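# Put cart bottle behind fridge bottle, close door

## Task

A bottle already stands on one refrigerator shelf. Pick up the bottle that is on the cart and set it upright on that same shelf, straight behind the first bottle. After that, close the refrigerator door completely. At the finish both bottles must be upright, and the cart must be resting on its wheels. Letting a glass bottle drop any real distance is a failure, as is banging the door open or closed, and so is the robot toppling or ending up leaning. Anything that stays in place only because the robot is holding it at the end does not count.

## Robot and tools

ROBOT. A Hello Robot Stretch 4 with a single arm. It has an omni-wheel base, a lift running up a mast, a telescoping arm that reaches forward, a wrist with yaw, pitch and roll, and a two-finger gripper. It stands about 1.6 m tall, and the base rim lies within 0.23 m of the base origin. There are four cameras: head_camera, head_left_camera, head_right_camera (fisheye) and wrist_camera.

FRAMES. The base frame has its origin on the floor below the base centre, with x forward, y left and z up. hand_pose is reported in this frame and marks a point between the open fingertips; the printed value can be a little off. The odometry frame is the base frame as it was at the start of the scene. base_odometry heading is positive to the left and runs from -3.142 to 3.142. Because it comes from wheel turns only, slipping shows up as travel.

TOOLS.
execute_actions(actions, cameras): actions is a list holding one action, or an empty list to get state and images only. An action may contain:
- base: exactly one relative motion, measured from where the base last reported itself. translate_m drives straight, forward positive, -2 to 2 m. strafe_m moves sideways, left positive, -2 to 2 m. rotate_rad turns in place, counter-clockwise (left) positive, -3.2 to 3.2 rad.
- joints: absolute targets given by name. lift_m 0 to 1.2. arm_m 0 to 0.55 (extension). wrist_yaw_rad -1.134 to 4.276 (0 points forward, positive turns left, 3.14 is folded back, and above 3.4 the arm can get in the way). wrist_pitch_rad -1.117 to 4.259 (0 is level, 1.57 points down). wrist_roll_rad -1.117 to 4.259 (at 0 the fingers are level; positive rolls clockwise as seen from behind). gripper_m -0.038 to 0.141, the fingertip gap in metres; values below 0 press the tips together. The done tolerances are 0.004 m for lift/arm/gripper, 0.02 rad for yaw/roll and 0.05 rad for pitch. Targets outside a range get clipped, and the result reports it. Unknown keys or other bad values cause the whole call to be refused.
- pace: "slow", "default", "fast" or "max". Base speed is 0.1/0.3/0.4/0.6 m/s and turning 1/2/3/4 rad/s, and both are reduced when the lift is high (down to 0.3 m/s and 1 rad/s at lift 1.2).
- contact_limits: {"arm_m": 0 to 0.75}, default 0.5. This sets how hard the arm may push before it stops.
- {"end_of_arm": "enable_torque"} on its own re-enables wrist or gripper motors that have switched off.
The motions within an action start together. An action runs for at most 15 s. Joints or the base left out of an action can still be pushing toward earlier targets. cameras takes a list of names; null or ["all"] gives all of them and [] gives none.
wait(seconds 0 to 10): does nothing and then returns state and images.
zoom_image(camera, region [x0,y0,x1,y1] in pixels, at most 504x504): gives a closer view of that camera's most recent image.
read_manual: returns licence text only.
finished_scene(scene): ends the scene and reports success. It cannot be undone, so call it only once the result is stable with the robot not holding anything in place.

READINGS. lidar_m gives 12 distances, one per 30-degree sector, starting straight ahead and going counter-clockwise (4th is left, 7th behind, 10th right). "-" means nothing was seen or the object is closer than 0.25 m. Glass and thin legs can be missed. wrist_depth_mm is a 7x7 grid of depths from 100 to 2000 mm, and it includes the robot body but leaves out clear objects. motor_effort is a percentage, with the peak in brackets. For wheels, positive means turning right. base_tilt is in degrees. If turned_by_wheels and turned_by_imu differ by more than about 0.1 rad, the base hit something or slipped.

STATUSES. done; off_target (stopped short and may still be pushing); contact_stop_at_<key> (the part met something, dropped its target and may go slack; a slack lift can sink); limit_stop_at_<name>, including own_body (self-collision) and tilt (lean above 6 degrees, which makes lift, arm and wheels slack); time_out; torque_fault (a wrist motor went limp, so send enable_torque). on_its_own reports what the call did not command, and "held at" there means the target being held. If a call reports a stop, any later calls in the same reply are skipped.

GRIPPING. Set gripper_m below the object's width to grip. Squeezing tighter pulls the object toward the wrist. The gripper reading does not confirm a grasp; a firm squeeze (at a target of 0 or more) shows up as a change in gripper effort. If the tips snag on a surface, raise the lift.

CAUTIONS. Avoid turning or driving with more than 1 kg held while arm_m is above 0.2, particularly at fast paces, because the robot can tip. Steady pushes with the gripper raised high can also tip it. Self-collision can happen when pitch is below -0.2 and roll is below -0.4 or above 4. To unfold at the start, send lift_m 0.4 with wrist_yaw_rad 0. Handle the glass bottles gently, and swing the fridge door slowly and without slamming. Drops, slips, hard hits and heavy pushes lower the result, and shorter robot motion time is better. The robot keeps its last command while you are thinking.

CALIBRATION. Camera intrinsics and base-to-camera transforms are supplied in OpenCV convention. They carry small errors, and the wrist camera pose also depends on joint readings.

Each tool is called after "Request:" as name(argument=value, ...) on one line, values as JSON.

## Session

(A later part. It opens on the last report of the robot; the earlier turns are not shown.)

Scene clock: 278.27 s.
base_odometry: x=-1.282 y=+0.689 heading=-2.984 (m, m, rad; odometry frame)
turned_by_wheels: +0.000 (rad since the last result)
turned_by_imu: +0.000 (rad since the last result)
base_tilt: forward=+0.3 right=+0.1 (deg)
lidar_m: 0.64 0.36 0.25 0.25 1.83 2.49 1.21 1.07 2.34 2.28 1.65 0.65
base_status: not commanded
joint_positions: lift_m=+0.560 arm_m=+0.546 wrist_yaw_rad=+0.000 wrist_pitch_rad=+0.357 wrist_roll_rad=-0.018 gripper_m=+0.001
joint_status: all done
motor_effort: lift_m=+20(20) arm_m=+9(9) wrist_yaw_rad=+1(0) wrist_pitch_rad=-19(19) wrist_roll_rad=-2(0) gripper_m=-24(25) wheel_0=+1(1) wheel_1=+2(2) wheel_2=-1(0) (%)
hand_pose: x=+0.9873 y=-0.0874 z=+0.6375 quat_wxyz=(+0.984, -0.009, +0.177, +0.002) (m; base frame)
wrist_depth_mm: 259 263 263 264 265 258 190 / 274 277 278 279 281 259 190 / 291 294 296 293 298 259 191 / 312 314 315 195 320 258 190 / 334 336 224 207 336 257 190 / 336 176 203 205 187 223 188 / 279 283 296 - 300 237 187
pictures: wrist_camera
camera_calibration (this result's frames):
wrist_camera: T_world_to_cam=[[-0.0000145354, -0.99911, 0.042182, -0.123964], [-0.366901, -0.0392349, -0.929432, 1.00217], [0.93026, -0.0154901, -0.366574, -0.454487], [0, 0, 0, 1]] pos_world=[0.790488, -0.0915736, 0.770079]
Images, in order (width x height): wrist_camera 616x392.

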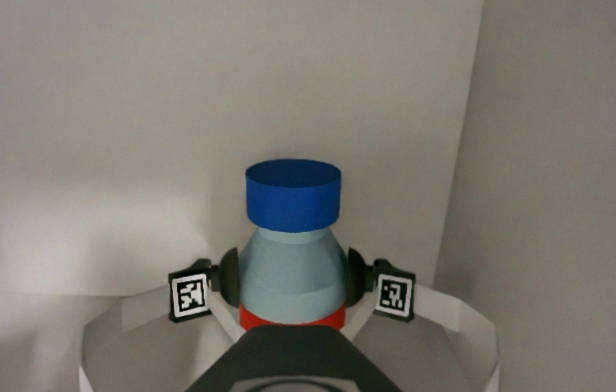

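Request:
execute_actions(actions=[{"joints":{"lift_m":0.535},"pace":"slow"}], cameras=[])

Request:
execute_actions(actions=[{"joints":{"lift_m":0.523},"pace":"slow"}], cameras=[])

Scene clock: 285.20 s.
base_odometry: x=-1.282 y=+0.689 heading=-2.984 (m, m, rad; odometry frame)
turned_by_wheels: +0.000 (rad since the last result)
turned_by_imu: -0.001 (rad since the last result)
base_tilt: forward=+0.2 right=+0.0 (deg)
lidar_m: 0.63 0.39 0.25 0.26 1.81 2.48 1.26 1.10 2.34 2.25 1.70 0.67
base_status: not commanded
joint_positions: lift_m=+0.535 arm_m=+0.546 wrist_yaw_rad=+0.000 wrist_pitch_rad=+0.352 wrist_roll_rad=-0.018 gripper_m=+0.001
joint_status: all done
motor_effort: lift_m=+17(19) arm_m=+9(10) wrist_yaw_rad=+1(1) wrist_pitch_rad=-6(19) wrist_roll_rad=+0(2) gripper_m=-24(25) wheel_0=+1(1) wheel_1=+2(2) wheel_2=-1(1) (%)
hand_pose: x=+0.9877 y=-0.0875 z=+0.6140 quat_wxyz=(+0.985, -0.009, +0.175, +0.001) (m; base frame)
wrist_depth_mm: 260 263 263 264 265 257 190 / 274 277 278 279 281 259 190 / 293 294 294 294 298 259 191 / 310 312 314 193 319 258 191 / 334 334 222 206 334 257 190 / 307 176 202 206 186 222 187 / 254 258 268 - 273 236 186
pictures: none
No camera images: the call's "cameras" was empty. Leave "cameras" out to get every camera's image.

Scene clock: 285.97 s.
base_odometry: x=-1.282 y=+0.689 heading=-2.984 (m, m, rad; odometry frame)
turned_by_wheels: +0.000 (rad since the last result)
turned_by_imu: +0.000 (rad since the last result)
base_tilt: forward=+0.2 right=+0.0 (deg)
lidar_m: 0.62 0.37 0.26 0.25 1.83 2.47 1.24 1.11 2.36 2.26 1.66 0.65
base_status: not commanded
joint_positions: lift_m=+0.524 arm_m=+0.546 wrist_yaw_rad=-0.002 wrist_pitch_rad=+0.340 wrist_roll_rad=-0.018 gripper_m=+0.001
joint_status: all done
on_its_own: wrist_pitch_rad is at rest, and its effort (+29) is outside its rest range (-23 to +23)
motor_effort: lift_m=+12(12) arm_m=+9(9) wrist_yaw_rad=+5(5) wrist_pitch_rad=+29(30) wrist_roll_rad=+1(0) gripper_m=-23(24) wheel_0=+1(1) wheel_1=+2(1) wheel_2=-1(1) (%)
hand_pose: x=+0.9888 y=-0.0878 z=+0.6058 quat_wxyz=(+0.986, -0.009, +0.169, +0.001) (m; base frame)
wrist_depth_mm: 260 263 264 265 265 257 189 / 273 276 278 279 281 258 190 / 291 291 294 293 297 258 190 / 309 310 310 195 317 257 189 / 329 330 219 206 332 256 189 / 306 173 204 204 189 222 187 / 252 256 263 - 273 235 186
pictures: none
No camera images: the call's "cameras" was empty. Leave "cameras" out to get every camera's image.

Contact at .535. Release, retreat.

Request:
execute_actions(actions=[{"joints":{"lift_m":0.535},"pace":"slow"}], cameras=[])

Request:
execute_actions(actions=[{"joints":{"gripper_m":0.078}}], cameras=[])

Request:
execute_actions(actions=[{"joints":{"arm_m":0.47},"pace":"slow"}], cameras=["wrist_camera"])

Request:
execute_actions(actions=[{"joints":{"gripper_m":0.02}}], cameras=[])

Request:
execute_actions(actions=[{"joints":{"arm_m":0.15},"pace":"slow"}], cameras=["head_camera","wrist_camera"])

Scene clock: 293.37 s.
base_odometry: x=-1.282 y=+0.689 heading=-2.984 (m, m, rad; odometry frame)
turned_by_wheels: +0.000 (rad since the last result)
turned_by_imu: -0.001 (rad since the last result)
base_tilt: forward=+0.3 right=+0.0 (deg)
lidar_m: 0.62 0.36 0.25 0.25 1.81 2.44 1.26 1.09 2.34 2.27 1.67 0.66
base_status: not commanded
joint_positions: lift_m=+0.535 arm_m=+0.546 wrist_yaw_rad=+0.000 wrist_pitch_rad=+0.351 wrist_roll_rad=-0.018 gripper_m=+0.001
joint_status: all done
motor_effort: lift_m=+23(27) arm_m=+8(9) wrist_yaw_rad=+0(5) wrist_pitch_rad=-1(30) wrist_roll_rad=-1(1) gripper_m=-25(25) wheel_0=+1(1) wheel_1=+2(2) wheel_2=-1(1) (%)
hand_pose: x=+0.9880 y=-0.0874 z=+0.6139 quat_wxyz=(+0.985, -0.009, +0.175, +0.002) (m; base frame)
wrist_depth_mm: 259 262 262 264 265 258 190 / 274 277 278 279 281 258 191 / 291 293 296 294 298 258 191 / 310 312 314 193 317 259 190 / 332 334 222 206 336 258 190 / 306 176 204 205 186 223 189 / 254 257 268 - 274 236 187
pictures: none
No camera images: the call's "cameras" was empty. Leave "cameras" out to get every camera's image.

Scene clock: 294.93 s.
base_odometry: x=-1.282 y=+0.689 heading=-2.984 (m, m, rad; odometry frame)
turned_by_wheels: +0.000 (rad since the last result)
turned_by_imu: +0.000 (rad since the last result)
base_tilt: forward=+0.2 right=+0.0 (deg)
lidar_m: 0.63 0.38 0.25 0.25 1.83 2.47 1.25 1.10 2.36 2.26 1.73 0.66
base_status: not commanded
joint_positions: lift_m=+0.535 arm_m=+0.546 wrist_yaw_rad=+0.000 wrist_pitch_rad=+0.352 wrist_roll_rad=-0.018 gripper_m=+0.078
joint_status: all done
motor_effort: lift_m=+21(23) arm_m=+8(8) wrist_yaw_rad=+2(3) wrist_pitch_rad=-5(9) wrist_roll_rad=-3(1) gripper_m=-1(24) wheel_0=+0(1) wheel_1=+1(2) wheel_2=+0(1) (%)
hand_pose: x=+0.9878 y=-0.0875 z=+0.6138 quat_wxyz=(+0.985, -0.009, +0.175, +0.001) (m; base frame)
wrist_depth_mm: 260 263 263 264 265 258 190 / 274 276 277 279 281 259 190 / 291 294 294 293 298 259 191 / 310 312 314 206 319 259 191 / 334 334 230 216 334 257 190 / 306 307 221 217 202 255 188 / 257 257 268 - 264 229 187
pictures: none
No camera images: the call's "cameras" was empty. Leave "cameras" out to get every camera's image.

Scene clock: 296.97 s.
base_odometry: x=-1.282 y=+0.689 heading=-2.984 (m, m, rad; odometry frame)
turned_by_wheels: +0.000 (rad since the last result)
turned_by_imu: +0.000 (rad since the last result)
base_tilt: forward=+0.3 right=+0.0 (deg)
lidar_m: 0.63 0.38 0.27 0.25 1.83 2.45 1.23 1.08 2.36 2.24 1.69 0.66
base_status: not commanded
joint_positions: lift_m=+0.535 arm_m=+0.472 wrist_yaw_rad=+0.000 wrist_pitch_rad=+0.352 wrist_roll_rad=-0.018 gripper_m=+0.078
joint_status: all done
motor_effort: lift_m=+21(21) arm_m=-9(9) wrist_yaw_rad=+1(2) wrist_pitch_rad=-5(5) wrist_roll_rad=-1(3) gripper_m=-1(1) wheel_0=+1(1) wheel_1=+1(2) wheel_2=+0(0) (%)
hand_pose: x=+0.9133 y=-0.0875 z=+0.6138 quat_wxyz=(+0.985, -0.009, +0.175, +0.001) (m; base frame)
wrist_depth_mm: 329 330 330 332 332 256 188 / 347 347 349 353 353 256 189 / 366 370 370 304 373 256 189 / 382 392 394 289 394 256 189 / 153 392 377 300 387 255 188 / 158 298 289 306 202 252 186 / 153 184 270 - 264 227 185
pictures: wrist_camera
camera_calibration (this result's frames):
wrist_camera: T_world_to_cam=[[-0.000536536, -0.99911, 0.0421805, -0.122571], [-0.362377, -0.0391193, -0.93121, 0.949917], [0.932031, -0.0157849, -0.362034, -0.398813], [0, 0, 0, 1]] pos_world=[0.715868, -0.0915968, 0.745359]
Images, in order (width x height): wrist_camera 616x392.

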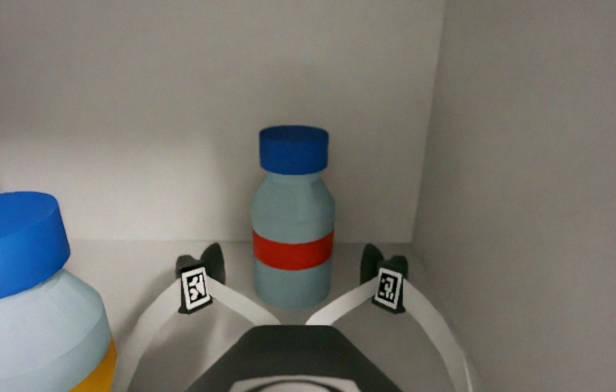

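Scene clock: 298.33 s.
base_odometry: x=-1.282 y=+0.689 heading=-2.984 (m, m, rad; odometry frame)
turned_by_wheels: +0.000 (rad since the last result)
turned_by_imu: +0.000 (rad since the last result)
base_tilt: forward=+0.2 right=+0.0 (deg)
lidar_m: 0.63 0.38 0.25 0.25 1.83 2.48 1.25 1.08 2.37 2.27 1.68 0.66
base_status: not commanded
joint_positions: lift_m=+0.535 arm_m=+0.472 wrist_yaw_rad=+0.000 wrist_pitch_rad=+0.352 wrist_roll_rad=-0.018 gripper_m=+0.020
joint_status: all done
motor_effort: lift_m=+21(21) arm_m=-9(9) wrist_yaw_rad=+1(1) wrist_pitch_rad=-5(5) wrist_roll_rad=+0(0) gripper_m=-4(2) wheel_0=+1(0) wheel_1=+1(1) wheel_2=+0(0) (%)
hand_pose: x=+0.9133 y=-0.0875 z=+0.6138 quat_wxyz=(+0.985, -0.009, +0.175, +0.001) (m; base frame)
wrist_depth_mm: 329 329 330 332 334 256 188 / 345 347 349 353 353 256 189 / 368 370 370 304 375 257 189 / 384 394 394 287 394 257 189 / 153 394 394 293 387 255 187 / 158 309 193 211 294 253 186 / 153 174 268 - 263 233 185
pictures: none
No camera images: the call's "cameras" was empty. Leave "cameras" out to get every camera's image.

Scene clock: 302.80 s.
base_odometry: x=-1.282 y=+0.689 heading=-2.984 (m, m, rad; odometry frame)
turned_by_wheels: +0.000 (rad since the last result)
turned_by_imu: -0.001 (rad since the last result)
base_tilt: forward=+0.2 right=+0.0 (deg)
lidar_m: 0.63 0.39 0.27 0.26 1.82 2.48 1.25 1.09 2.36 2.26 1.69 0.67
base_status: not commanded
joint_positions: lift_m=+0.535 arm_m=+0.152 wrist_yaw_rad=+0.000 wrist_pitch_rad=+0.352 wrist_roll_rad=-0.018 gripper_m=+0.020
joint_status: all done
motor_effort: lift_m=+21(21) arm_m=-9(8) wrist_yaw_rad=+1(2) wrist_pitch_rad=-5(5) wrist_roll_rad=-3(0) gripper_m=-3(4) wheel_0=+0(0) wheel_1=+1(2) wheel_2=+0(0) (%)
hand_pose: x=+0.5933 y=-0.0875 z=+0.6138 quat_wxyz=(+0.985, -0.009, +0.175, +0.001) (m; base frame)
wrist_depth_mm: 469 621 627 627 480 246 229 / 473 647 654 654 477 248 243 / 477 668 683 691 477 264 259 / 469 530 473 544 473 279 283 / 387 394 397 404 387 296 960 / 430 340 194 211 334 317 1042 / 477 591 778 - 404 340 946
pictures: head_camera, wrist_camera
camera_calibration (this result's frames):
wrist_camera: T_world_to_cam=[[-0.000470392, -0.99911, 0.0421806, -0.122764], [-0.362427, -0.0391425, -0.93119, 0.833957], [0.932012, -0.0157254, -0.362086, -0.100518], [0, 0, 0, 1]] pos_world=[0.395874, -0.0915922, 0.745355]
Images, in order (width x height): head_camera 420x560, wrist_camera 616x392.

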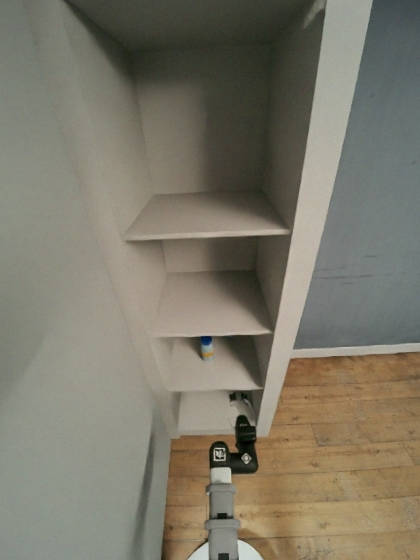

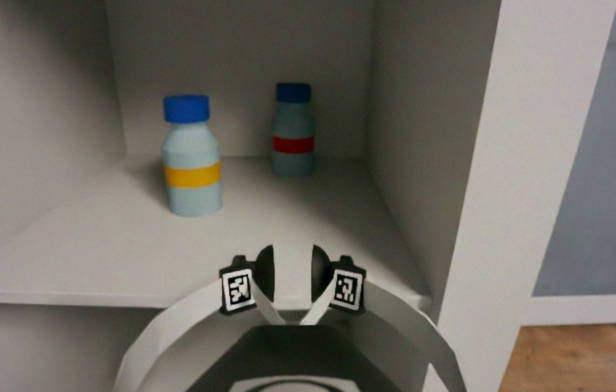

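Request:
execute_actions(actions=[{"joints":{"wrist_yaw_rad":0.45,"gripper_m":0.13,"arm_m":0.17},"pace":"slow"}], cameras=["wrist_camera"])

Request:
execute_actions(actions=[{"joints":{"arm_m":0.3},"pace":"slow"}], cameras=["head_camera","wrist_camera"])

Scene clock: 320.60 s.
base_odometry: x=-1.282 y=+0.689 heading=-2.984 (m, m, rad; odometry frame)
turned_by_wheels: +0.000 (rad since the last result)
turned_by_imu: -0.002 (rad since the last result)
base_tilt: forward=+0.1 right=+0.1 (deg)
lidar_m: 0.63 0.39 0.25 0.25 1.83 2.47 1.25 1.09 2.36 2.27 1.69 0.67
base_status: not commanded
joint_positions: lift_m=+0.535 arm_m=+0.168 wrist_yaw_rad=+0.449 wrist_pitch_rad=+0.352 wrist_roll_rad=-0.018 gripper_m=+0.130
joint_status: all done
motor_effort: lift_m=+21(21) arm_m=+9(10) wrist_yaw_rad=+2(7) wrist_pitch_rad=-5(5) wrist_roll_rad=-1(1) gripper_m=+0(1) wheel_0=+1(0) wheel_1=+1(1) wheel_2=+0(0) (%)
hand_pose: x=+0.6212 y=+0.0389 z=+0.6138 quat_wxyz=(+0.959, -0.048, +0.169, +0.221) (m; base frame)
wrist_depth_mm: 290 317 424 609 585 535 500 / 312 329 442 647 609 554 517 / 329 340 466 683 415 512 544 / 347 353 477 544 427 512 535 / 332 362 399 404 404 410 413 / 338 394 347 307 296 322 322 / 347 424 496 - 289 268 274
pictures: wrist_camera
camera_calibration (this result's frames):
wrist_camera: T_world_to_cam=[[0.433895, -0.899976, 0.0421803, -0.27014], [-0.309376, -0.192799, -0.93119, 0.822053], [0.846181, 0.390989, -0.362086, -0.087071], [0, 0, 0, 1]] pos_world=[0.445214, -0.0505844, 0.745355]
Images, in order (width x height): wrist_camera 616x392.

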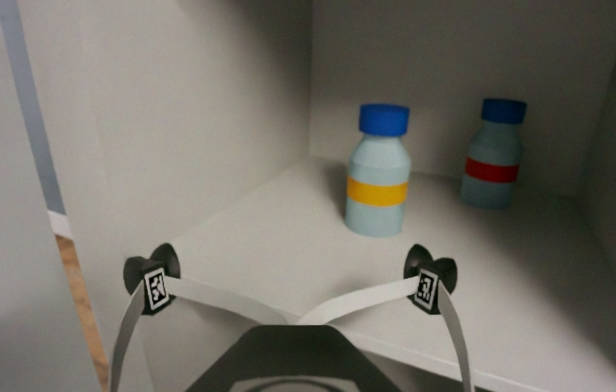

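Scene clock: 323.20 s.
base_odometry: x=-1.282 y=+0.689 heading=-2.984 (m, m, rad; odometry frame)
turned_by_wheels: +0.000 (rad since the last result)
turned_by_imu: -0.001 (rad since the last result)
base_tilt: forward=+0.2 right=+0.0 (deg)
lidar_m: 0.61 0.39 0.26 0.25 1.84 2.50 1.26 1.10 2.37 2.27 1.70 0.66
base_status: not commanded
joint_positions: lift_m=+0.535 arm_m=+0.298 wrist_yaw_rad=+0.450 wrist_pitch_rad=+0.352 wrist_roll_rad=-0.018 gripper_m=+0.130
joint_status: all done
motor_effort: lift_m=+21(21) arm_m=+9(10) wrist_yaw_rad=+2(2) wrist_pitch_rad=-5(5) wrist_roll_rad=-2(1) gripper_m=-2(0) wheel_0=+1(1) wheel_1=+1(1) wheel_2=+0(0) (%)
hand_pose: x=+0.7512 y=+0.0390 z=+0.6138 quat_wxyz=(+0.959, -0.048, +0.169, +0.221) (m; base frame)
wrist_depth_mm: 253 315 418 508 466 427 397 / 260 325 439 539 492 445 413 / 268 338 459 569 508 387 430 / 277 349 473 312 512 387 452 / 285 334 397 320 322 392 410 / 283 289 291 306 296 322 320 / 265 258 268 - 273 264 273
pictures: head_camera, wrist_camera
camera_calibration (this result's frames):
wrist_camera: T_world_to_cam=[[0.434057, -0.899898, 0.0421803, -0.326623], [-0.309342, -0.192855, -0.93119, 0.862256], [0.84611, 0.391141, -0.362086, -0.197042], [0, 0, 0, 1]] pos_world=[0.575224, -0.0505654, 0.745355]
Images, in order (width x height): head_camera 420x560, wrist_camera 616x392.

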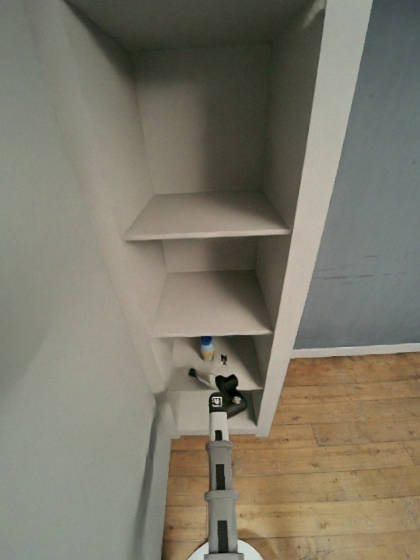

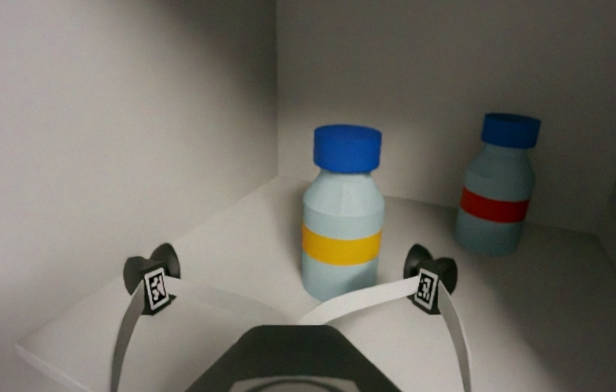

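Request:
execute_actions(actions=[{"joints":{"arm_m":0.4},"pace":"slow"}], cameras=["wrist_camera"])

Request:
execute_actions(actions=[{"joints":{"gripper_m":0.0}}], cameras=[])

Request:
execute_actions(actions=[{"joints":{"lift_m":0.548},"pace":"slow"}], cameras=["wrist_camera"])

Scene clock: 336.77 s.
base_odometry: x=-1.282 y=+0.689 heading=-2.984 (m, m, rad; odometry frame)
turned_by_wheels: +0.000 (rad since the last result)
turned_by_imu: -0.001 (rad since the last result)
base_tilt: forward=+0.1 right=+0.0 (deg)
lidar_m: 0.61 0.37 0.25 0.25 1.83 2.49 1.25 1.07 2.35 2.25 1.65 0.64
base_status: not commanded
joint_positions: lift_m=+0.535 arm_m=+0.398 wrist_yaw_rad=+0.450 wrist_pitch_rad=+0.352 wrist_roll_rad=-0.018 gripper_m=+0.130
joint_status: all done
motor_effort: lift_m=+21(21) arm_m=+9(9) wrist_yaw_rad=+2(2) wrist_pitch_rad=-5(5) wrist_roll_rad=-2(0) gripper_m=+1(0) wheel_0=+0(0) wheel_1=+1(1) wheel_2=+0(0) (%)
hand_pose: x=+0.8512 y=+0.0390 z=+0.6138 quat_wxyz=(+0.959, -0.048, +0.169, +0.221) (m; base frame)
wrist_depth_mm: 252 314 415 407 373 342 319 / 259 324 436 433 392 357 332 / 267 336 452 452 413 368 342 / 274 347 452 198 436 300 355 / 283 332 379 209 404 300 373 / 285 289 236 205 294 307 320 / 258 258 268 - 273 264 272
pictures: wrist_camera
camera_calibration (this result's frames):
wrist_camera: T_world_to_cam=[[0.434064, -0.899894, 0.0421802, -0.370032], [-0.30934, -0.192857, -0.93119, 0.893189], [0.846107, 0.391148, -0.362086, -0.281651], [0, 0, 0, 1]] pos_world=[0.675224, -0.0505645, 0.745355]
Images, in order (width x height): wrist_camera 616x392.

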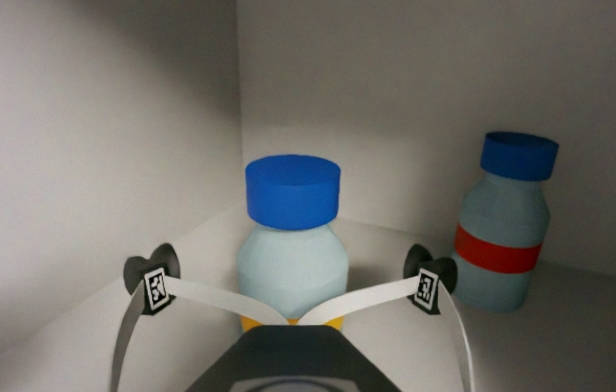

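Scene clock: 338.97 s.
base_odometry: x=-1.282 y=+0.689 heading=-2.984 (m, m, rad; odometry frame)
turned_by_wheels: +0.000 (rad since the last result)
turned_by_imu: -0.001 (rad since the last result)
base_tilt: forward=+0.1 right=+0.0 (deg)
lidar_m: 0.63 0.37 0.26 0.25 1.84 2.47 1.23 1.05 2.34 2.26 1.68 0.67
base_status: not commanded
joint_positions: lift_m=+0.535 arm_m=+0.398 wrist_yaw_rad=+0.450 wrist_pitch_rad=+0.356 wrist_roll_rad=-0.018 gripper_m=+0.001
joint_status: all done
motor_effort: lift_m=+21(21) arm_m=+9(9) wrist_yaw_rad=+1(2) wrist_pitch_rad=-17(17) wrist_roll_rad=+0(2) gripper_m=-23(24) wheel_0=+1(0) wheel_1=+1(1) wheel_2=+0(0) (%)
hand_pose: x=+0.8509 y=+0.0389 z=+0.6127 quat_wxyz=(+0.959, -0.048, +0.171, +0.221) (m; base frame)
wrist_depth_mm: 251 312 415 410 373 342 319 / 259 324 439 433 392 355 332 / 267 336 449 452 413 368 340 / 274 347 433 180 436 297 355 / 282 351 223 191 397 303 373 / 283 174 198 190 187 303 315 / 249 254 260 - 268 259 268
pictures: none
No camera images: the call's "cameras" was empty. Leave "cameras" out to get every camera's image.

Scene clock: 339.77 s.
base_odometry: x=-1.282 y=+0.689 heading=-2.984 (m, m, rad; odometry frame)
turned_by_wheels: +0.000 (rad since the last result)
turned_by_imu: +0.000 (rad since the last result)
base_tilt: forward=+0.2 right=+0.0 (deg)
lidar_m: 0.64 0.36 0.25 0.26 1.80 2.46 1.24 1.08 2.35 2.27 1.69 0.67
base_status: not commanded
joint_positions: lift_m=+0.548 arm_m=+0.398 wrist_yaw_rad=+0.450 wrist_pitch_rad=+0.356 wrist_roll_rad=-0.018 gripper_m=+0.001
joint_status: all done
motor_effort: lift_m=+25(21) arm_m=+9(9) wrist_yaw_rad=+1(1) wrist_pitch_rad=-16(17) wrist_roll_rad=-1(1) gripper_m=-24(24) wheel_0=+0(0) wheel_1=+1(1) wheel_2=+0(0) (%)
hand_pose: x=+0.8509 y=+0.0389 z=+0.6253 quat_wxyz=(+0.959, -0.048, +0.171, +0.221) (m; base frame)
wrist_depth_mm: 252 314 418 410 373 340 319 / 259 324 436 433 392 357 332 / 266 338 449 449 415 370 345 / 274 347 436 180 439 301 357 / 282 359 223 192 421 303 379 / 287 174 198 190 187 307 334 / 265 268 276 - 285 276 279
pictures: wrist_camera
camera_calibration (this result's frames):
wrist_camera: T_world_to_cam=[[0.434387, -0.899738, 0.0421814, -0.370777], [-0.31277, -0.194588, -0.929683, 0.90586], [0.844679, 0.390649, -0.365937, -0.273506], [0, 0, 0, 1]] pos_world=[0.675411, -0.0504874, 0.757717]
Images, in order (width x height): wrist_camera 616x392.

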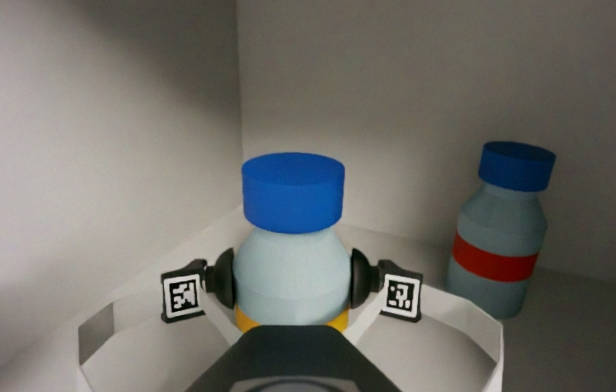

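Request:
execute_actions(actions=[{"joints":{"wrist_yaw_rad":0.05},"pace":"slow"}], cameras=[])

Request:
execute_actions(actions=[{"joints":{"arm_m":0.435},"pace":"slow"}], cameras=["head_camera","wrist_camera"])

Scene clock: 346.57 s.
base_odometry: x=-1.282 y=+0.689 heading=-2.984 (m, m, rad; odometry frame)
turned_by_wheels: +0.000 (rad since the last result)
turned_by_imu: -0.001 (rad since the last result)
base_tilt: forward=+0.2 right=+0.1 (deg)
lidar_m: 0.60 0.36 0.26 0.25 1.82 2.45 1.23 1.07 2.34 2.27 1.69 0.66
base_status: not commanded
joint_positions: lift_m=+0.548 arm_m=+0.398 wrist_yaw_rad=+0.050 wrist_pitch_rad=+0.356 wrist_roll_rad=-0.018 gripper_m=+0.001
joint_status: all done
motor_effort: lift_m=+25(25) arm_m=+9(9) wrist_yaw_rad=+0(6) wrist_pitch_rad=-17(17) wrist_roll_rad=+1(0) gripper_m=-23(23) wheel_0=+0(1) wheel_1=+1(1) wheel_2=+0(0) (%)
hand_pose: x=+0.8438 y=-0.0738 z=+0.6253 quat_wxyz=(+0.984, -0.013, +0.177, +0.026) (m; base frame)
wrist_depth_mm: 399 402 397 397 394 294 209 / 418 427 424 421 418 293 209 / 436 452 449 349 439 291 209 / 436 480 473 180 466 290 208 / 394 407 224 191 413 285 206 / 320 174 197 190 189 243 203 / 264 270 276 - 285 266 200
pictures: none
No camera images: the call's "cameras" was empty. Leave "cameras" out to get every camera's image.

Scene clock: 348.03 s.
base_odometry: x=-1.282 y=+0.689 heading=-2.984 (m, m, rad; odometry frame)
turned_by_wheels: +0.000 (rad since the last result)
turned_by_imu: +0.000 (rad since the last result)
base_tilt: forward=+0.2 right=+0.0 (deg)
lidar_m: 0.63 0.34 0.26 0.25 1.81 2.47 1.24 1.09 2.38 2.27 1.66 0.67
base_status: not commanded
joint_positions: lift_m=+0.548 arm_m=+0.433 wrist_yaw_rad=+0.050 wrist_pitch_rad=+0.356 wrist_roll_rad=-0.018 gripper_m=+0.001
joint_status: all done
motor_effort: lift_m=+25(25) arm_m=+9(9) wrist_yaw_rad=+0(1) wrist_pitch_rad=-17(17) wrist_roll_rad=-1(1) gripper_m=-24(24) wheel_0=+0(0) wheel_1=+1(1) wheel_2=+0(0) (%)
hand_pose: x=+0.8787 y=-0.0738 z=+0.6253 quat_wxyz=(+0.984, -0.013, +0.177, +0.026) (m; base frame)
wrist_depth_mm: 370 368 366 364 359 296 210 / 389 392 387 387 384 293 210 / 413 415 413 340 407 293 210 / 430 445 436 180 433 290 208 / 394 407 222 191 413 286 206 / 320 174 198 190 187 243 204 / 265 270 276 - 286 266 200
pictures: head_camera, wrist_camera
camera_calibration (this result's frames):
wrist_camera: T_world_to_cam=[[0.0499511, -0.99786, 0.0421851, -0.153639], [-0.363873, -0.0575172, -0.929671, 0.947661], [0.930108, 0.0310881, -0.365967, -0.354623], [0, 0, 0, 1]] pos_world=[0.68234, -0.0877789, 0.757714]
Images, in order (width x height): head_camera 420x560, wrist_camera 616x392.

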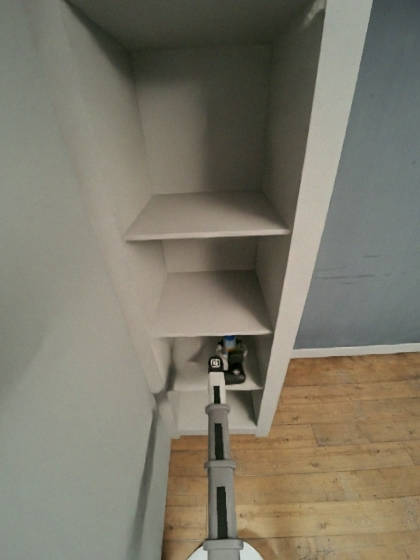

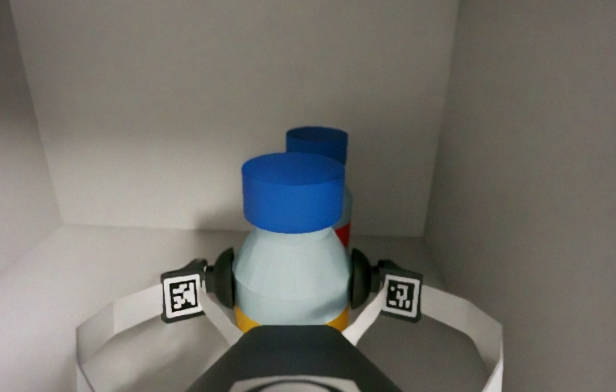

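Request:
execute_actions(actions=[{"joints":{"wrist_yaw_rad":0.005},"pace":"slow"}], cameras=[])

Request:
execute_actions(actions=[{"joints":{"lift_m":0.535},"pace":"slow"}], cameras=[])

Request:
execute_actions(actions=[{"joints":{"gripper_m":0.08}}], cameras=[])

Request:
execute_actions(actions=[{"joints":{"arm_m":0.0},"pace":"slow"}], cameras=["head_camera","wrist_camera"])

Scene clock: 354.40 s.
base_odometry: x=-1.282 y=+0.689 heading=-2.984 (m, m, rad; odometry frame)
turned_by_wheels: +0.000 (rad since the last result)
turned_by_imu: -0.001 (rad since the last result)
base_tilt: forward=+0.3 right=+0.0 (deg)
lidar_m: 0.63 0.37 0.25 0.25 1.81 2.47 1.27 1.09 2.33 2.27 1.70 0.65
base_status: not commanded
joint_positions: lift_m=+0.548 arm_m=+0.433 wrist_yaw_rad=+0.005 wrist_pitch_rad=+0.356 wrist_roll_rad=-0.018 gripper_m=+0.001
joint_status: all done
motor_effort: lift_m=+25(25) arm_m=+9(9) wrist_yaw_rad=+1(7) wrist_pitch_rad=-17(17) wrist_roll_rad=-2(1) gripper_m=-24(22) wheel_0=+0(0) wheel_1=+1(1) wheel_2=+0(0) (%)
hand_pose: x=+0.8752 y=-0.0861 z=+0.6253 quat_wxyz=(+0.984, -0.009, +0.177, +0.004) (m; base frame)
wrist_depth_mm: 364 366 366 366 368 258 190 / 384 387 387 389 389 259 190 / 407 410 413 340 410 259 191 / 430 439 433 180 436 259 190 / 402 407 224 191 397 257 190 / 320 174 197 190 189 223 188 / 265 270 276 - 285 253 186
pictures: none
No camera images: the call's "cameras" was empty. Leave "cameras" out to get every camera's image.

Scene clock: 355.20 s.
base_odometry: x=-1.282 y=+0.689 heading=-2.984 (m, m, rad; odometry frame)
turned_by_wheels: +0.000 (rad since the last result)
turned_by_imu: +0.000 (rad since the last result)
base_tilt: forward=+0.1 right=-0.1 (deg)
lidar_m: 0.62 0.36 0.27 0.25 1.83 2.47 1.23 1.10 2.37 2.26 1.69 0.64
base_status: not commanded
joint_positions: lift_m=+0.535 arm_m=+0.433 wrist_yaw_rad=+0.005 wrist_pitch_rad=+0.356 wrist_roll_rad=-0.018 gripper_m=+0.001
joint_status: all done
motor_effort: lift_m=+20(20) arm_m=+9(9) wrist_yaw_rad=+1(1) wrist_pitch_rad=-18(17) wrist_roll_rad=-2(0) gripper_m=-24(23) wheel_0=+0(0) wheel_1=+1(1) wheel_2=+0(0) (%)
hand_pose: x=+0.8752 y=-0.0861 z=+0.6127 quat_wxyz=(+0.984, -0.009, +0.177, +0.004) (m; base frame)
wrist_depth_mm: 362 364 366 368 366 258 189 / 384 387 389 389 389 259 190 / 410 410 413 315 410 259 190 / 433 439 433 180 439 258 190 / 379 384 223 191 379 257 189 / 300 174 198 190 187 223 187 / 249 254 259 - 268 251 186
pictures: none
No camera images: the call's "cameras" was empty. Leave "cameras" out to get every camera's image.

Scene clock: 356.80 s.
base_odometry: x=-1.282 y=+0.689 heading=-2.984 (m, m, rad; odometry frame)
turned_by_wheels: +0.000 (rad since the last result)
turned_by_imu: +0.000 (rad since the last result)
base_tilt: forward=+0.3 right=-0.1 (deg)
lidar_m: 0.61 0.39 0.25 0.25 1.82 2.47 1.26 1.09 2.35 2.25 1.65 0.65
base_status: not commanded
joint_positions: lift_m=+0.535 arm_m=+0.433 wrist_yaw_rad=+0.005 wrist_pitch_rad=+0.352 wrist_roll_rad=-0.018 gripper_m=+0.080
joint_status: all done
motor_effort: lift_m=+20(20) arm_m=+9(8) wrist_yaw_rad=+1(1) wrist_pitch_rad=-6(17) wrist_roll_rad=-1(1) gripper_m=-2(24) wheel_0=+0(0) wheel_1=+1(1) wheel_2=+0(0) (%)
hand_pose: x=+0.8756 y=-0.0861 z=+0.6138 quat_wxyz=(+0.984, -0.009, +0.175, +0.004) (m; base frame)
wrist_depth_mm: 362 366 366 366 368 258 189 / 384 384 387 389 389 258 190 / 407 410 413 314 410 258 190 / 433 436 436 196 436 258 190 / 387 392 224 208 387 256 189 / 306 300 208 206 203 253 188 / 257 256 268 - 264 228 185
pictures: none
No camera images: the call's "cameras" was empty. Leave "cameras" out to get every camera's image.

Scene clock: 362.43 s.
base_odometry: x=-1.282 y=+0.689 heading=-2.984 (m, m, rad; odometry frame)
turned_by_wheels: +0.000 (rad since the last result)
turned_by_imu: -0.001 (rad since the last result)
base_tilt: forward=+0.2 right=+0.0 (deg)
lidar_m: 0.61 0.39 0.26 0.25 1.82 2.49 1.24 1.07 2.34 2.26 1.68 0.64
base_status: not commanded
joint_positions: lift_m=+0.535 arm_m=+0.002 wrist_yaw_rad=+0.005 wrist_pitch_rad=+0.352 wrist_roll_rad=-0.018 gripper_m=+0.080
joint_status: all done
motor_effort: lift_m=+20(19) arm_m=-9(9) wrist_yaw_rad=+1(1) wrist_pitch_rad=-5(6) wrist_roll_rad=+1(2) gripper_m=-2(2) wheel_0=+0(0) wheel_1=+1(1) wheel_2=+0(0) (%)
hand_pose: x=+0.4437 y=-0.0861 z=+0.6138 quat_wxyz=(+0.984, -0.009, +0.175, +0.004) (m; base frame)
wrist_depth_mm: 469 707 768 768 480 370 891 / 469 715 809 809 477 397 946 / 473 683 831 699 477 976 991 / 466 535 544 549 473 1060 1060 / 484 732 960 991 469 1138 1160 / 508 627 842 931 203 1118 1138 / 530 627 778 - 549 931 946
pictures: head_camera, wrist_camera
camera_calibration (this result's frames):
wrist_camera: T_world_to_cam=[[0.00475963, -0.999099, 0.0421841, -0.123743], [-0.362421, -0.0410401, -0.931111, 0.779618], [0.932002, -0.0108567, -0.362289, 0.039455], [0, 0, 0, 1]] pos_world=[0.246367, -0.0912073, 0.745425]
Images, in order (width x height): head_camera 420x560, wrist_camera 616x392.

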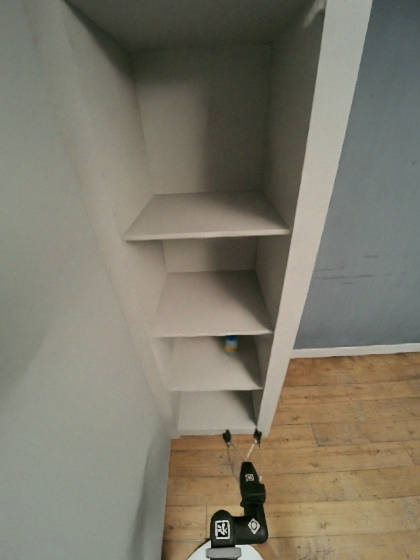

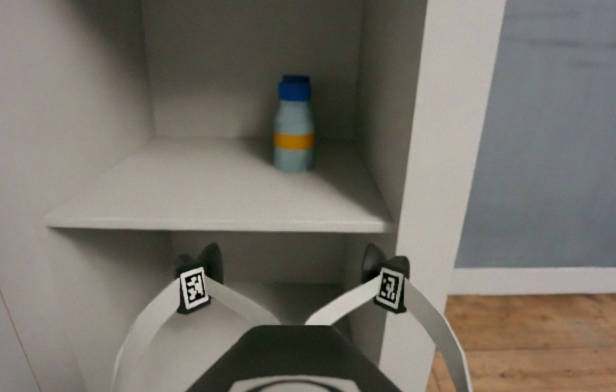

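Request:
execute_actions(actions=[{"base":{"translate_m":-0.5}}], cameras=[])

Request:
execute_actions(actions=[{"joints":{"wrist_yaw_rad":3.1,"gripper_m":0.03,"wrist_pitch_rad":0,"lift_m":0.45}}], cameras=[])

Request:
execute_actions(actions=[{"base":{"strafe_m":0.62},"joints":{"lift_m":0.2}}], cameras=["head_camera","head_left_camera"])

Scene clock: 371.87 s.
base_odometry: x=-0.788 y=+0.767 heading=-2.984 (m, m, rad; odometry frame)
turned_by_wheels: +0.000 (rad since the last result)
turned_by_imu: +0.000 (rad since the last result)
base_tilt: forward=+0.3 right=+0.0 (deg)
lidar_m: 1.06 0.57 2.48 1.69 1.75 2.11 0.86 0.65 0.83 2.26 2.35 1.71
base_status: done
joint_positions: lift_m=+0.535 arm_m=+0.002 wrist_yaw_rad=+0.005 wrist_pitch_rad=+0.352 wrist_roll_rad=-0.018 gripper_m=+0.080
joint_status: not commanded
motor_effort: lift_m=+19(20) arm_m=-9(9) wrist_yaw_rad=+1(1) wrist_pitch_rad=-5(6) wrist_roll_rad=-1(1) gripper_m=-1(3) wheel_0=+0(5) wheel_1=+1(5) wheel_2=-2(8) (%)
hand_pose: x=+0.4437 y=-0.0861 z=+0.6138 quat_wxyz=(+0.985, -0.009, +0.175, +0.004) (m; base frame)
wrist_depth_mm: 535 820 1229 1229 1336 1366 1366 / 539 842 1281 1281 1430 1464 1464 / 535 842 1205 1336 1499 1537 1537 / 544 842 1397 1464 1618 1618 1661 / 544 831 1118 1160 1366 1464 1499 / 539 715 1025 1118 203 1138 1138 / 535 715 946 - 931 931 946
pictures: none
No camera images: the call's "cameras" was empty. Leave "cameras" out to get every camera's image.

Scene clock: 374.23 s.
base_odometry: x=-0.788 y=+0.767 heading=-2.984 (m, m, rad; odometry frame)
turned_by_wheels: +0.000 (rad since the last result)
turned_by_imu: -0.001 (rad since the last result)
base_tilt: forward=+0.2 right=-0.1 (deg)
lidar_m: 1.07 0.56 2.48 1.71 1.74 2.11 0.86 0.66 0.84 2.27 2.35 1.75
base_status: not commanded
joint_positions: lift_m=+0.450 arm_m=+0.002 wrist_yaw_rad=+3.099 wrist_pitch_rad=+0.002 wrist_roll_rad=-0.018 gripper_m=+0.030
joint_status: all done
motor_effort: lift_m=+18(17) arm_m=-8(9) wrist_yaw_rad=+3(6) wrist_pitch_rad=-5(11) wrist_roll_rad=+0(1) gripper_m=-3(3) wheel_0=-1(0) wheel_1=+1(1) wheel_2=-2(2) (%)
hand_pose: x=-0.1121 y=+0.0995 z=+0.6278 quat_wxyz=(+0.021, -0.001, -0.009, +1.000) (m; base frame)
wrist_depth_mm: - 139 - - - - - / - 132 - - - - - / 109 141 255 - - - - / 139 206 - - - - - / 778 976 - - - - - / 1708 1336 194 217 194 - 1983 / 1060 991 1138 - 1366 1366 1366
pictures: none
No camera images: the call's "cameras" was empty. Leave "cameras" out to get every camera's image.

Scene clock: 377.63 s.
base_odometry: x=-0.691 y=+0.155 heading=-2.984 (m, m, rad; odometry frame)
turned_by_wheels: +0.000 (rad since the last result)
turned_by_imu: +0.001 (rad since the last result)
base_tilt: forward=+0.2 right=-0.1 (deg)
lidar_m: 1.08 1.77 1.89 1.07 1.10 1.59 1.99 1.17 1.14 2.88 2.39 0.56
base_status: done
joint_positions: lift_m=+0.200 arm_m=+0.002 wrist_yaw_rad=+3.100 wrist_pitch_rad=+0.002 wrist_roll_rad=-0.018 gripper_m=+0.030
joint_status: all done
motor_effort: lift_m=+18(15) arm_m=-8(9) wrist_yaw_rad=+2(2) wrist_pitch_rad=-5(5) wrist_roll_rad=+0(3) gripper_m=-3(2) wheel_0=+0(8) wheel_1=-1(7) wheel_2=-1(2) (%)
hand_pose: x=-0.1122 y=+0.0994 z=+0.3778 quat_wxyz=(+0.021, -0.001, -0.009, +1.000) (m; base frame)
wrist_depth_mm: - 139 - - - - - / - 132 - - - - - / 109 141 254 - - - 1863 / 139 205 - - - - - / - - - - - - 1863 / 1205 1205 195 217 194 1229 1229 / 854 798 904 - 866 866 878
pictures: head_camera, head_left_camera
Images, in order (width x height): head_camera 420x560, head_left_camera 420x672.

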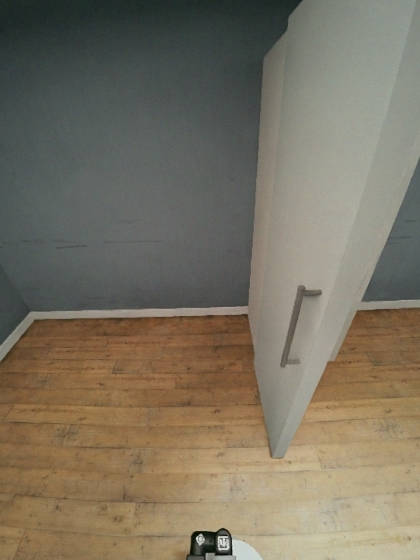

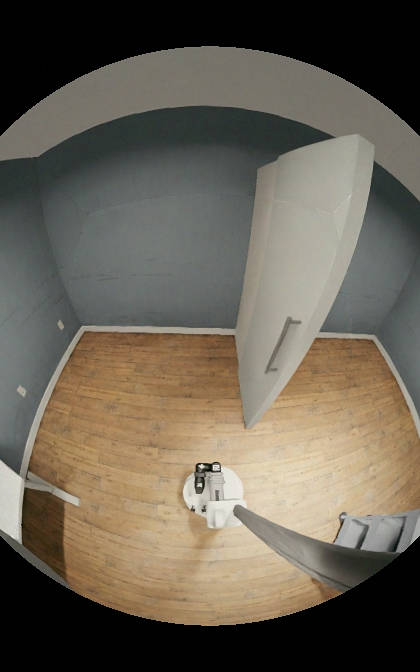

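Request:
execute_actions(actions=[{"base":{"translate_m":0.6}}], cameras=[])

Request:
execute_actions(actions=[{"base":{"strafe_m":-0.7},"pace":"slow"}], cameras=["head_camera","head_left_camera","head_right_camera"])

Scene clock: 385.67 s.
base_odometry: x=-1.283 y=+0.061 heading=-2.984 (m, m, rad; odometry frame)
turned_by_wheels: +0.000 (rad since the last result)
turned_by_imu: -0.003 (rad since the last result)
base_tilt: forward=+0.2 right=-0.1 (deg)
lidar_m: 1.10 1.15 1.60 1.81 1.32 1.52 2.60 1.51 0.29 0.25 0.25 0.39
base_status: done
joint_positions: lift_m=+0.200 arm_m=+0.002 wrist_yaw_rad=+3.100 wrist_pitch_rad=+0.002 wrist_roll_rad=-0.018 gripper_m=+0.030
joint_status: not commanded
motor_effort: lift_m=+19(19) arm_m=-8(8) wrist_yaw_rad=+2(1) wrist_pitch_rad=-5(5) wrist_roll_rad=+0(1) gripper_m=-3(3) wheel_0=-2(4) wheel_1=+0(5) wheel_2=+1(9) (%)
hand_pose: x=-0.1122 y=+0.0994 z=+0.3778 quat_wxyz=(+0.021, -0.001, -0.009, +1.000) (m; base frame)
wrist_depth_mm: - 139 - - - - - / - 132 - - - - - / 109 141 254 - - - - / 140 206 - - - - - / 1618 - - - - - - / 1182 1205 194 217 194 1229 1229 / 842 798 917 - 866 866 878
pictures: none
No camera images: the call's "cameras" was empty. Leave "cameras" out to get every camera's image.

Scene clock: 393.80 s.
base_odometry: x=-1.393 y=+0.752 heading=-2.984 (m, m, rad; odometry frame)
turned_by_wheels: +0.000 (rad since the last result)
turned_by_imu: -0.003 (rad since the last result)
base_tilt: forward=+0.1 right=-0.1 (deg)
lidar_m: 0.25 0.29 1.59 2.50 1.92 2.61 1.19 1.16 2.28 2.19 1.54 0.25
base_status: done
joint_positions: lift_m=+0.200 arm_m=+0.002 wrist_yaw_rad=+3.100 wrist_pitch_rad=+0.002 wrist_roll_rad=-0.018 gripper_m=+0.030
joint_status: not commanded
motor_effort: lift_m=+19(19) arm_m=-9(9) wrist_yaw_rad=+1(2) wrist_pitch_rad=-6(6) wrist_roll_rad=+0(2) gripper_m=-2(2) wheel_0=+2(8) wheel_1=+0(6) wheel_2=+0(1) (%)
hand_pose: x=-0.1122 y=+0.0994 z=+0.3778 quat_wxyz=(+0.021, -0.001, -0.009, +1.000) (m; base frame)
wrist_depth_mm: - 138 - - - - - / - 132 1576 - - - - / 109 141 255 - - - - / 139 205 - - - - - / 1808 1366 1708 - - - - / 1182 1205 194 216 194 1255 1229 / 854 809 904 - 866 854 878
pictures: head_camera, head_left_camera, head_right_camera
Images, in order (width x height): head_camera 420x560, head_left_camera 420x672, head_right_camera 420x672.

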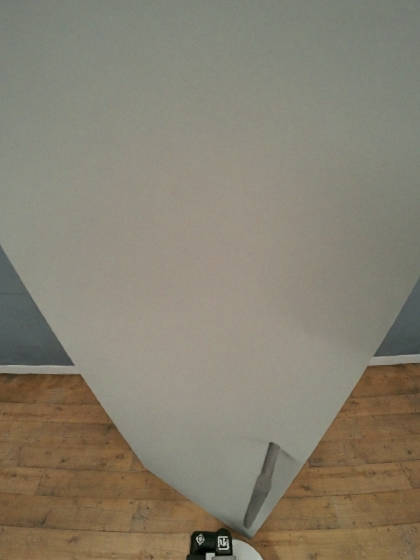

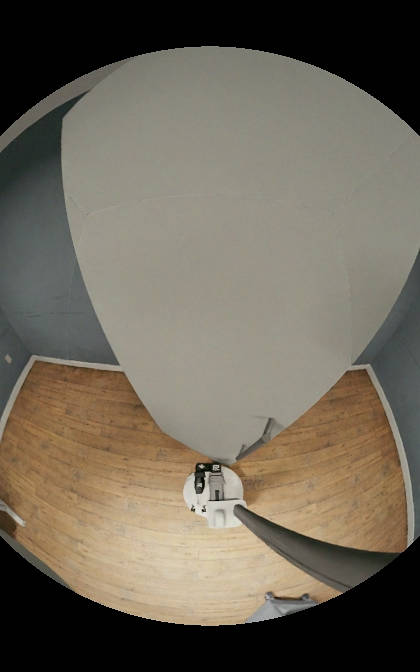

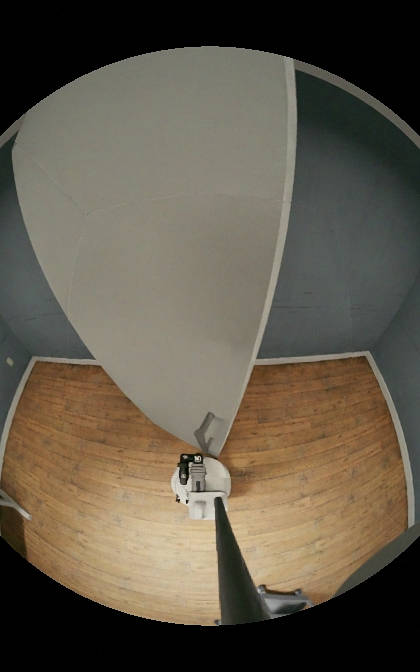

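Request:
execute_actions(actions=[{"base":{"translate_m":0.15},"pace":"slow"}], cameras=["head_right_camera"])

Request:
execute_actions(actions=[{"base":{"translate_m":0.08},"pace":"slow"}], cameras=["head_right_camera"])

Scene clock: 402.50 s.
base_odometry: x=-1.541 y=+0.729 heading=-2.984 (m, m, rad; odometry frame)
turned_by_wheels: +0.000 (rad since the last result)
turned_by_imu: -0.002 (rad since the last result)
base_tilt: forward=+0.2 right=+0.0 (deg)
lidar_m: 0.30 0.33 0.45 2.53 2.02 2.61 1.34 1.30 2.29 2.20 1.32 0.29
base_status: done
joint_positions: lift_m=+0.200 arm_m=+0.002 wrist_yaw_rad=+3.100 wrist_pitch_rad=+0.002 wrist_roll_rad=-0.018 gripper_m=+0.030
joint_status: not commanded
motor_effort: lift_m=+19(19) arm_m=-9(9) wrist_yaw_rad=+2(2) wrist_pitch_rad=-6(5) wrist_roll_rad=+2(0) gripper_m=-3(4) wheel_0=+0(6) wheel_1=+0(3) wheel_2=-1(6) (%)
hand_pose: x=-0.1122 y=+0.0994 z=+0.3778 quat_wxyz=(+0.021, -0.001, -0.009, +1.000) (m; base frame)
wrist_depth_mm: - 139 - - - - - / - 132 1808 - - - - / 109 141 255 - - - - / 139 205 - - - - - / - 1661 1708 - - - - / 1182 1205 194 217 194 1255 1255 / 854 798 904 - 854 854 878
pictures: head_right_camera
Images, in order (width x height): head_right_camera 420x672.

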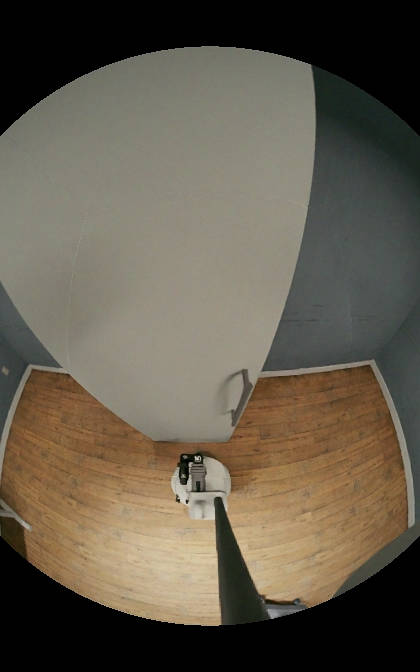

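Scene clock: 404.57 s.
base_odometry: x=-1.620 y=+0.716 heading=-2.984 (m, m, rad; odometry frame)
turned_by_wheels: +0.000 (rad since the last result)
turned_by_imu: -0.001 (rad since the last result)
base_tilt: forward=+0.2 right=-0.1 (deg)
lidar_m: 0.25 0.25 0.34 2.53 2.02 2.62 1.38 1.38 2.28 2.19 1.22 0.25
base_status: done
joint_positions: lift_m=+0.200 arm_m=+0.002 wrist_yaw_rad=+3.100 wrist_pitch_rad=+0.002 wrist_roll_rad=-0.018 gripper_m=+0.030
joint_status: not commanded
motor_effort: lift_m=+19(19) arm_m=-9(9) wrist_yaw_rad=+2(1) wrist_pitch_rad=-5(5) wrist_roll_rad=+0(0) gripper_m=-2(4) wheel_0=+1(3) wheel_1=+1(2) wheel_2=-2(6) (%)
hand_pose: x=-0.1122 y=+0.0994 z=+0.3778 quat_wxyz=(+0.021, -0.001, -0.009, +1.000) (m; base frame)
wrist_depth_mm: - 138 - - - - - / - 132 1863 - - - - / 108 141 255 - - - - / 139 206 - - - - - / - 1661 1756 - - - - / 1182 1205 194 217 194 1255 1229 / 854 798 904 - 854 866 891
pictures: head_right_camera
Images, in order (width x height): head_right_camera 420x672.

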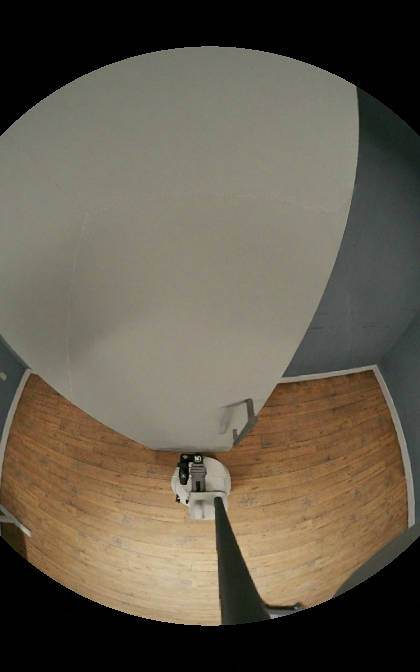

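Request:
execute_actions(actions=[{"base":{"translate_m":0.03},"pace":"slow"}], cameras=[])

Request:
execute_actions(actions=[{"base":{"translate_m":-0.2}}], cameras=[])

Request:
execute_actions(actions=[{"base":{"strafe_m":-0.55}}], cameras=["head_camera","head_left_camera"])

Scene clock: 411.07 s.
base_odometry: x=-1.649 y=+0.711 heading=-2.984 (m, m, rad; odometry frame)
turned_by_wheels: +0.000 (rad since the last result)
turned_by_imu: -0.001 (rad since the last result)
base_tilt: forward=+0.2 right=-0.1 (deg)
lidar_m: - 0.25 0.30 2.53 2.07 2.58 1.40 1.41 2.29 2.18 1.18 0.25
base_status: done
joint_positions: lift_m=+0.200 arm_m=+0.002 wrist_yaw_rad=+3.100 wrist_pitch_rad=+0.002 wrist_roll_rad=-0.018 gripper_m=+0.030
joint_status: not commanded
motor_effort: lift_m=+19(19) arm_m=-8(8) wrist_yaw_rad=+2(2) wrist_pitch_rad=-6(5) wrist_roll_rad=-2(2) gripper_m=-2(3) wheel_0=+1(4) wheel_1=+0(2) wheel_2=-2(5) (%)
hand_pose: x=-0.1122 y=+0.0994 z=+0.3778 quat_wxyz=(+0.021, -0.001, -0.009, +1.000) (m; base frame)
wrist_depth_mm: - 139 - - - - - / - 132 1921 - - - - / 109 141 255 - - - - / 139 206 - - - - - / - 1661 1863 - - - - / 1205 1229 194 217 194 1255 1255 / 854 798 904 - 854 866 878
pictures: none
No camera images: the call's "cameras" was empty. Leave "cameras" out to get every camera's image.

Scene clock: 413.13 s.
base_odometry: x=-1.452 y=+0.743 heading=-2.984 (m, m, rad; odometry frame)
turned_by_wheels: +0.000 (rad since the last result)
turned_by_imu: +0.000 (rad since the last result)
base_tilt: forward=+0.2 right=-0.1 (deg)
lidar_m: 0.38 0.43 1.50 2.52 2.00 2.56 1.28 1.21 2.26 2.20 1.44 0.38
base_status: done
joint_positions: lift_m=+0.200 arm_m=+0.002 wrist_yaw_rad=+3.100 wrist_pitch_rad=+0.002 wrist_roll_rad=-0.018 gripper_m=+0.030
joint_status: not commanded
motor_effort: lift_m=+19(19) arm_m=-8(9) wrist_yaw_rad=+2(2) wrist_pitch_rad=-6(6) wrist_roll_rad=+2(1) gripper_m=-3(5) wheel_0=+0(5) wheel_1=+1(6) wheel_2=-1(8) (%)
hand_pose: x=-0.1122 y=+0.0994 z=+0.3778 quat_wxyz=(+0.021, -0.001, -0.009, +1.000) (m; base frame)
wrist_depth_mm: - 139 - - - - - / - 132 1708 - - - - / 109 141 255 - - - - / 139 205 - - - - - / 1808 1397 1661 - - - - / 1182 1205 194 217 194 1255 1229 / 854 798 917 - 866 866 878
pictures: none
No camera images: the call's "cameras" was empty. Leave "cameras" out to get every camera's image.

Scene clock: 416.30 s.
base_odometry: x=-1.538 y=+1.286 heading=-2.984 (m, m, rad; odometry frame)
turned_by_wheels: +0.000 (rad since the last result)
turned_by_imu: -0.003 (rad since the last result)
base_tilt: forward=+0.2 right=+0.0 (deg)
lidar_m: 1.02 0.54 0.50 3.07 2.49 1.63 1.16 2.32 1.69 1.63 1.47 1.05
base_status: done
joint_positions: lift_m=+0.200 arm_m=+0.002 wrist_yaw_rad=+3.100 wrist_pitch_rad=+0.002 wrist_roll_rad=-0.018 gripper_m=+0.030
joint_status: not commanded
motor_effort: lift_m=+19(19) arm_m=-9(8) wrist_yaw_rad=+2(2) wrist_pitch_rad=-5(6) wrist_roll_rad=-1(1) gripper_m=-3(4) wheel_0=+0(11) wheel_1=-1(9) wheel_2=+0(0) (%)
hand_pose: x=-0.1122 y=+0.0994 z=+0.3778 quat_wxyz=(+0.021, -0.001, -0.009, +1.000) (m; base frame)
wrist_depth_mm: - 139 - - - - - / - 132 1397 1576 - - - / 109 141 254 - - - - / 140 205 - - - - - / - - 1537 1397 - - - / 1182 1205 195 217 194 1229 1255 / 854 798 904 - 866 854 878
pictures: head_camera, head_left_camera
Images, in order (width x height): head_camera 420x560, head_left_camera 420x672.

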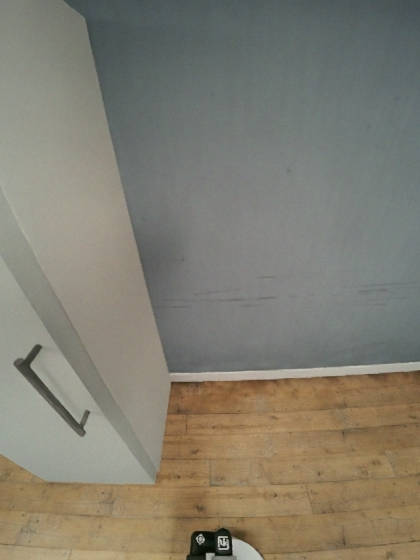

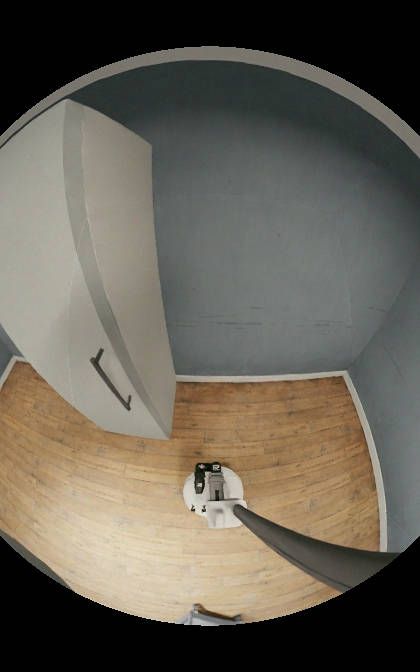

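Request:
zoom_image(camera="head_camera", region=[0,250,200,500])

Region (0, 250, 200, 500) of head_camera's 420x560 image, scaled by 2.016, with more detail than that image has; it fills the left 403 columns of this view, and the rest is white.

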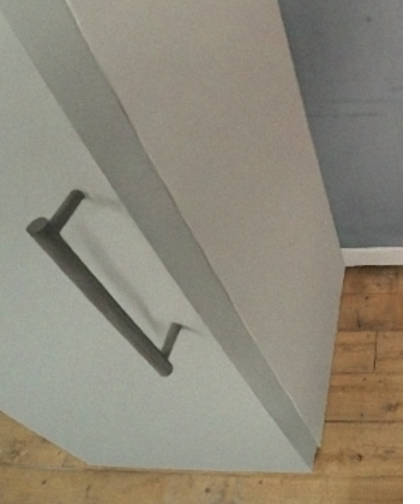

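Request:
finished_scene(scene=2)

The scene is finished: the task was done.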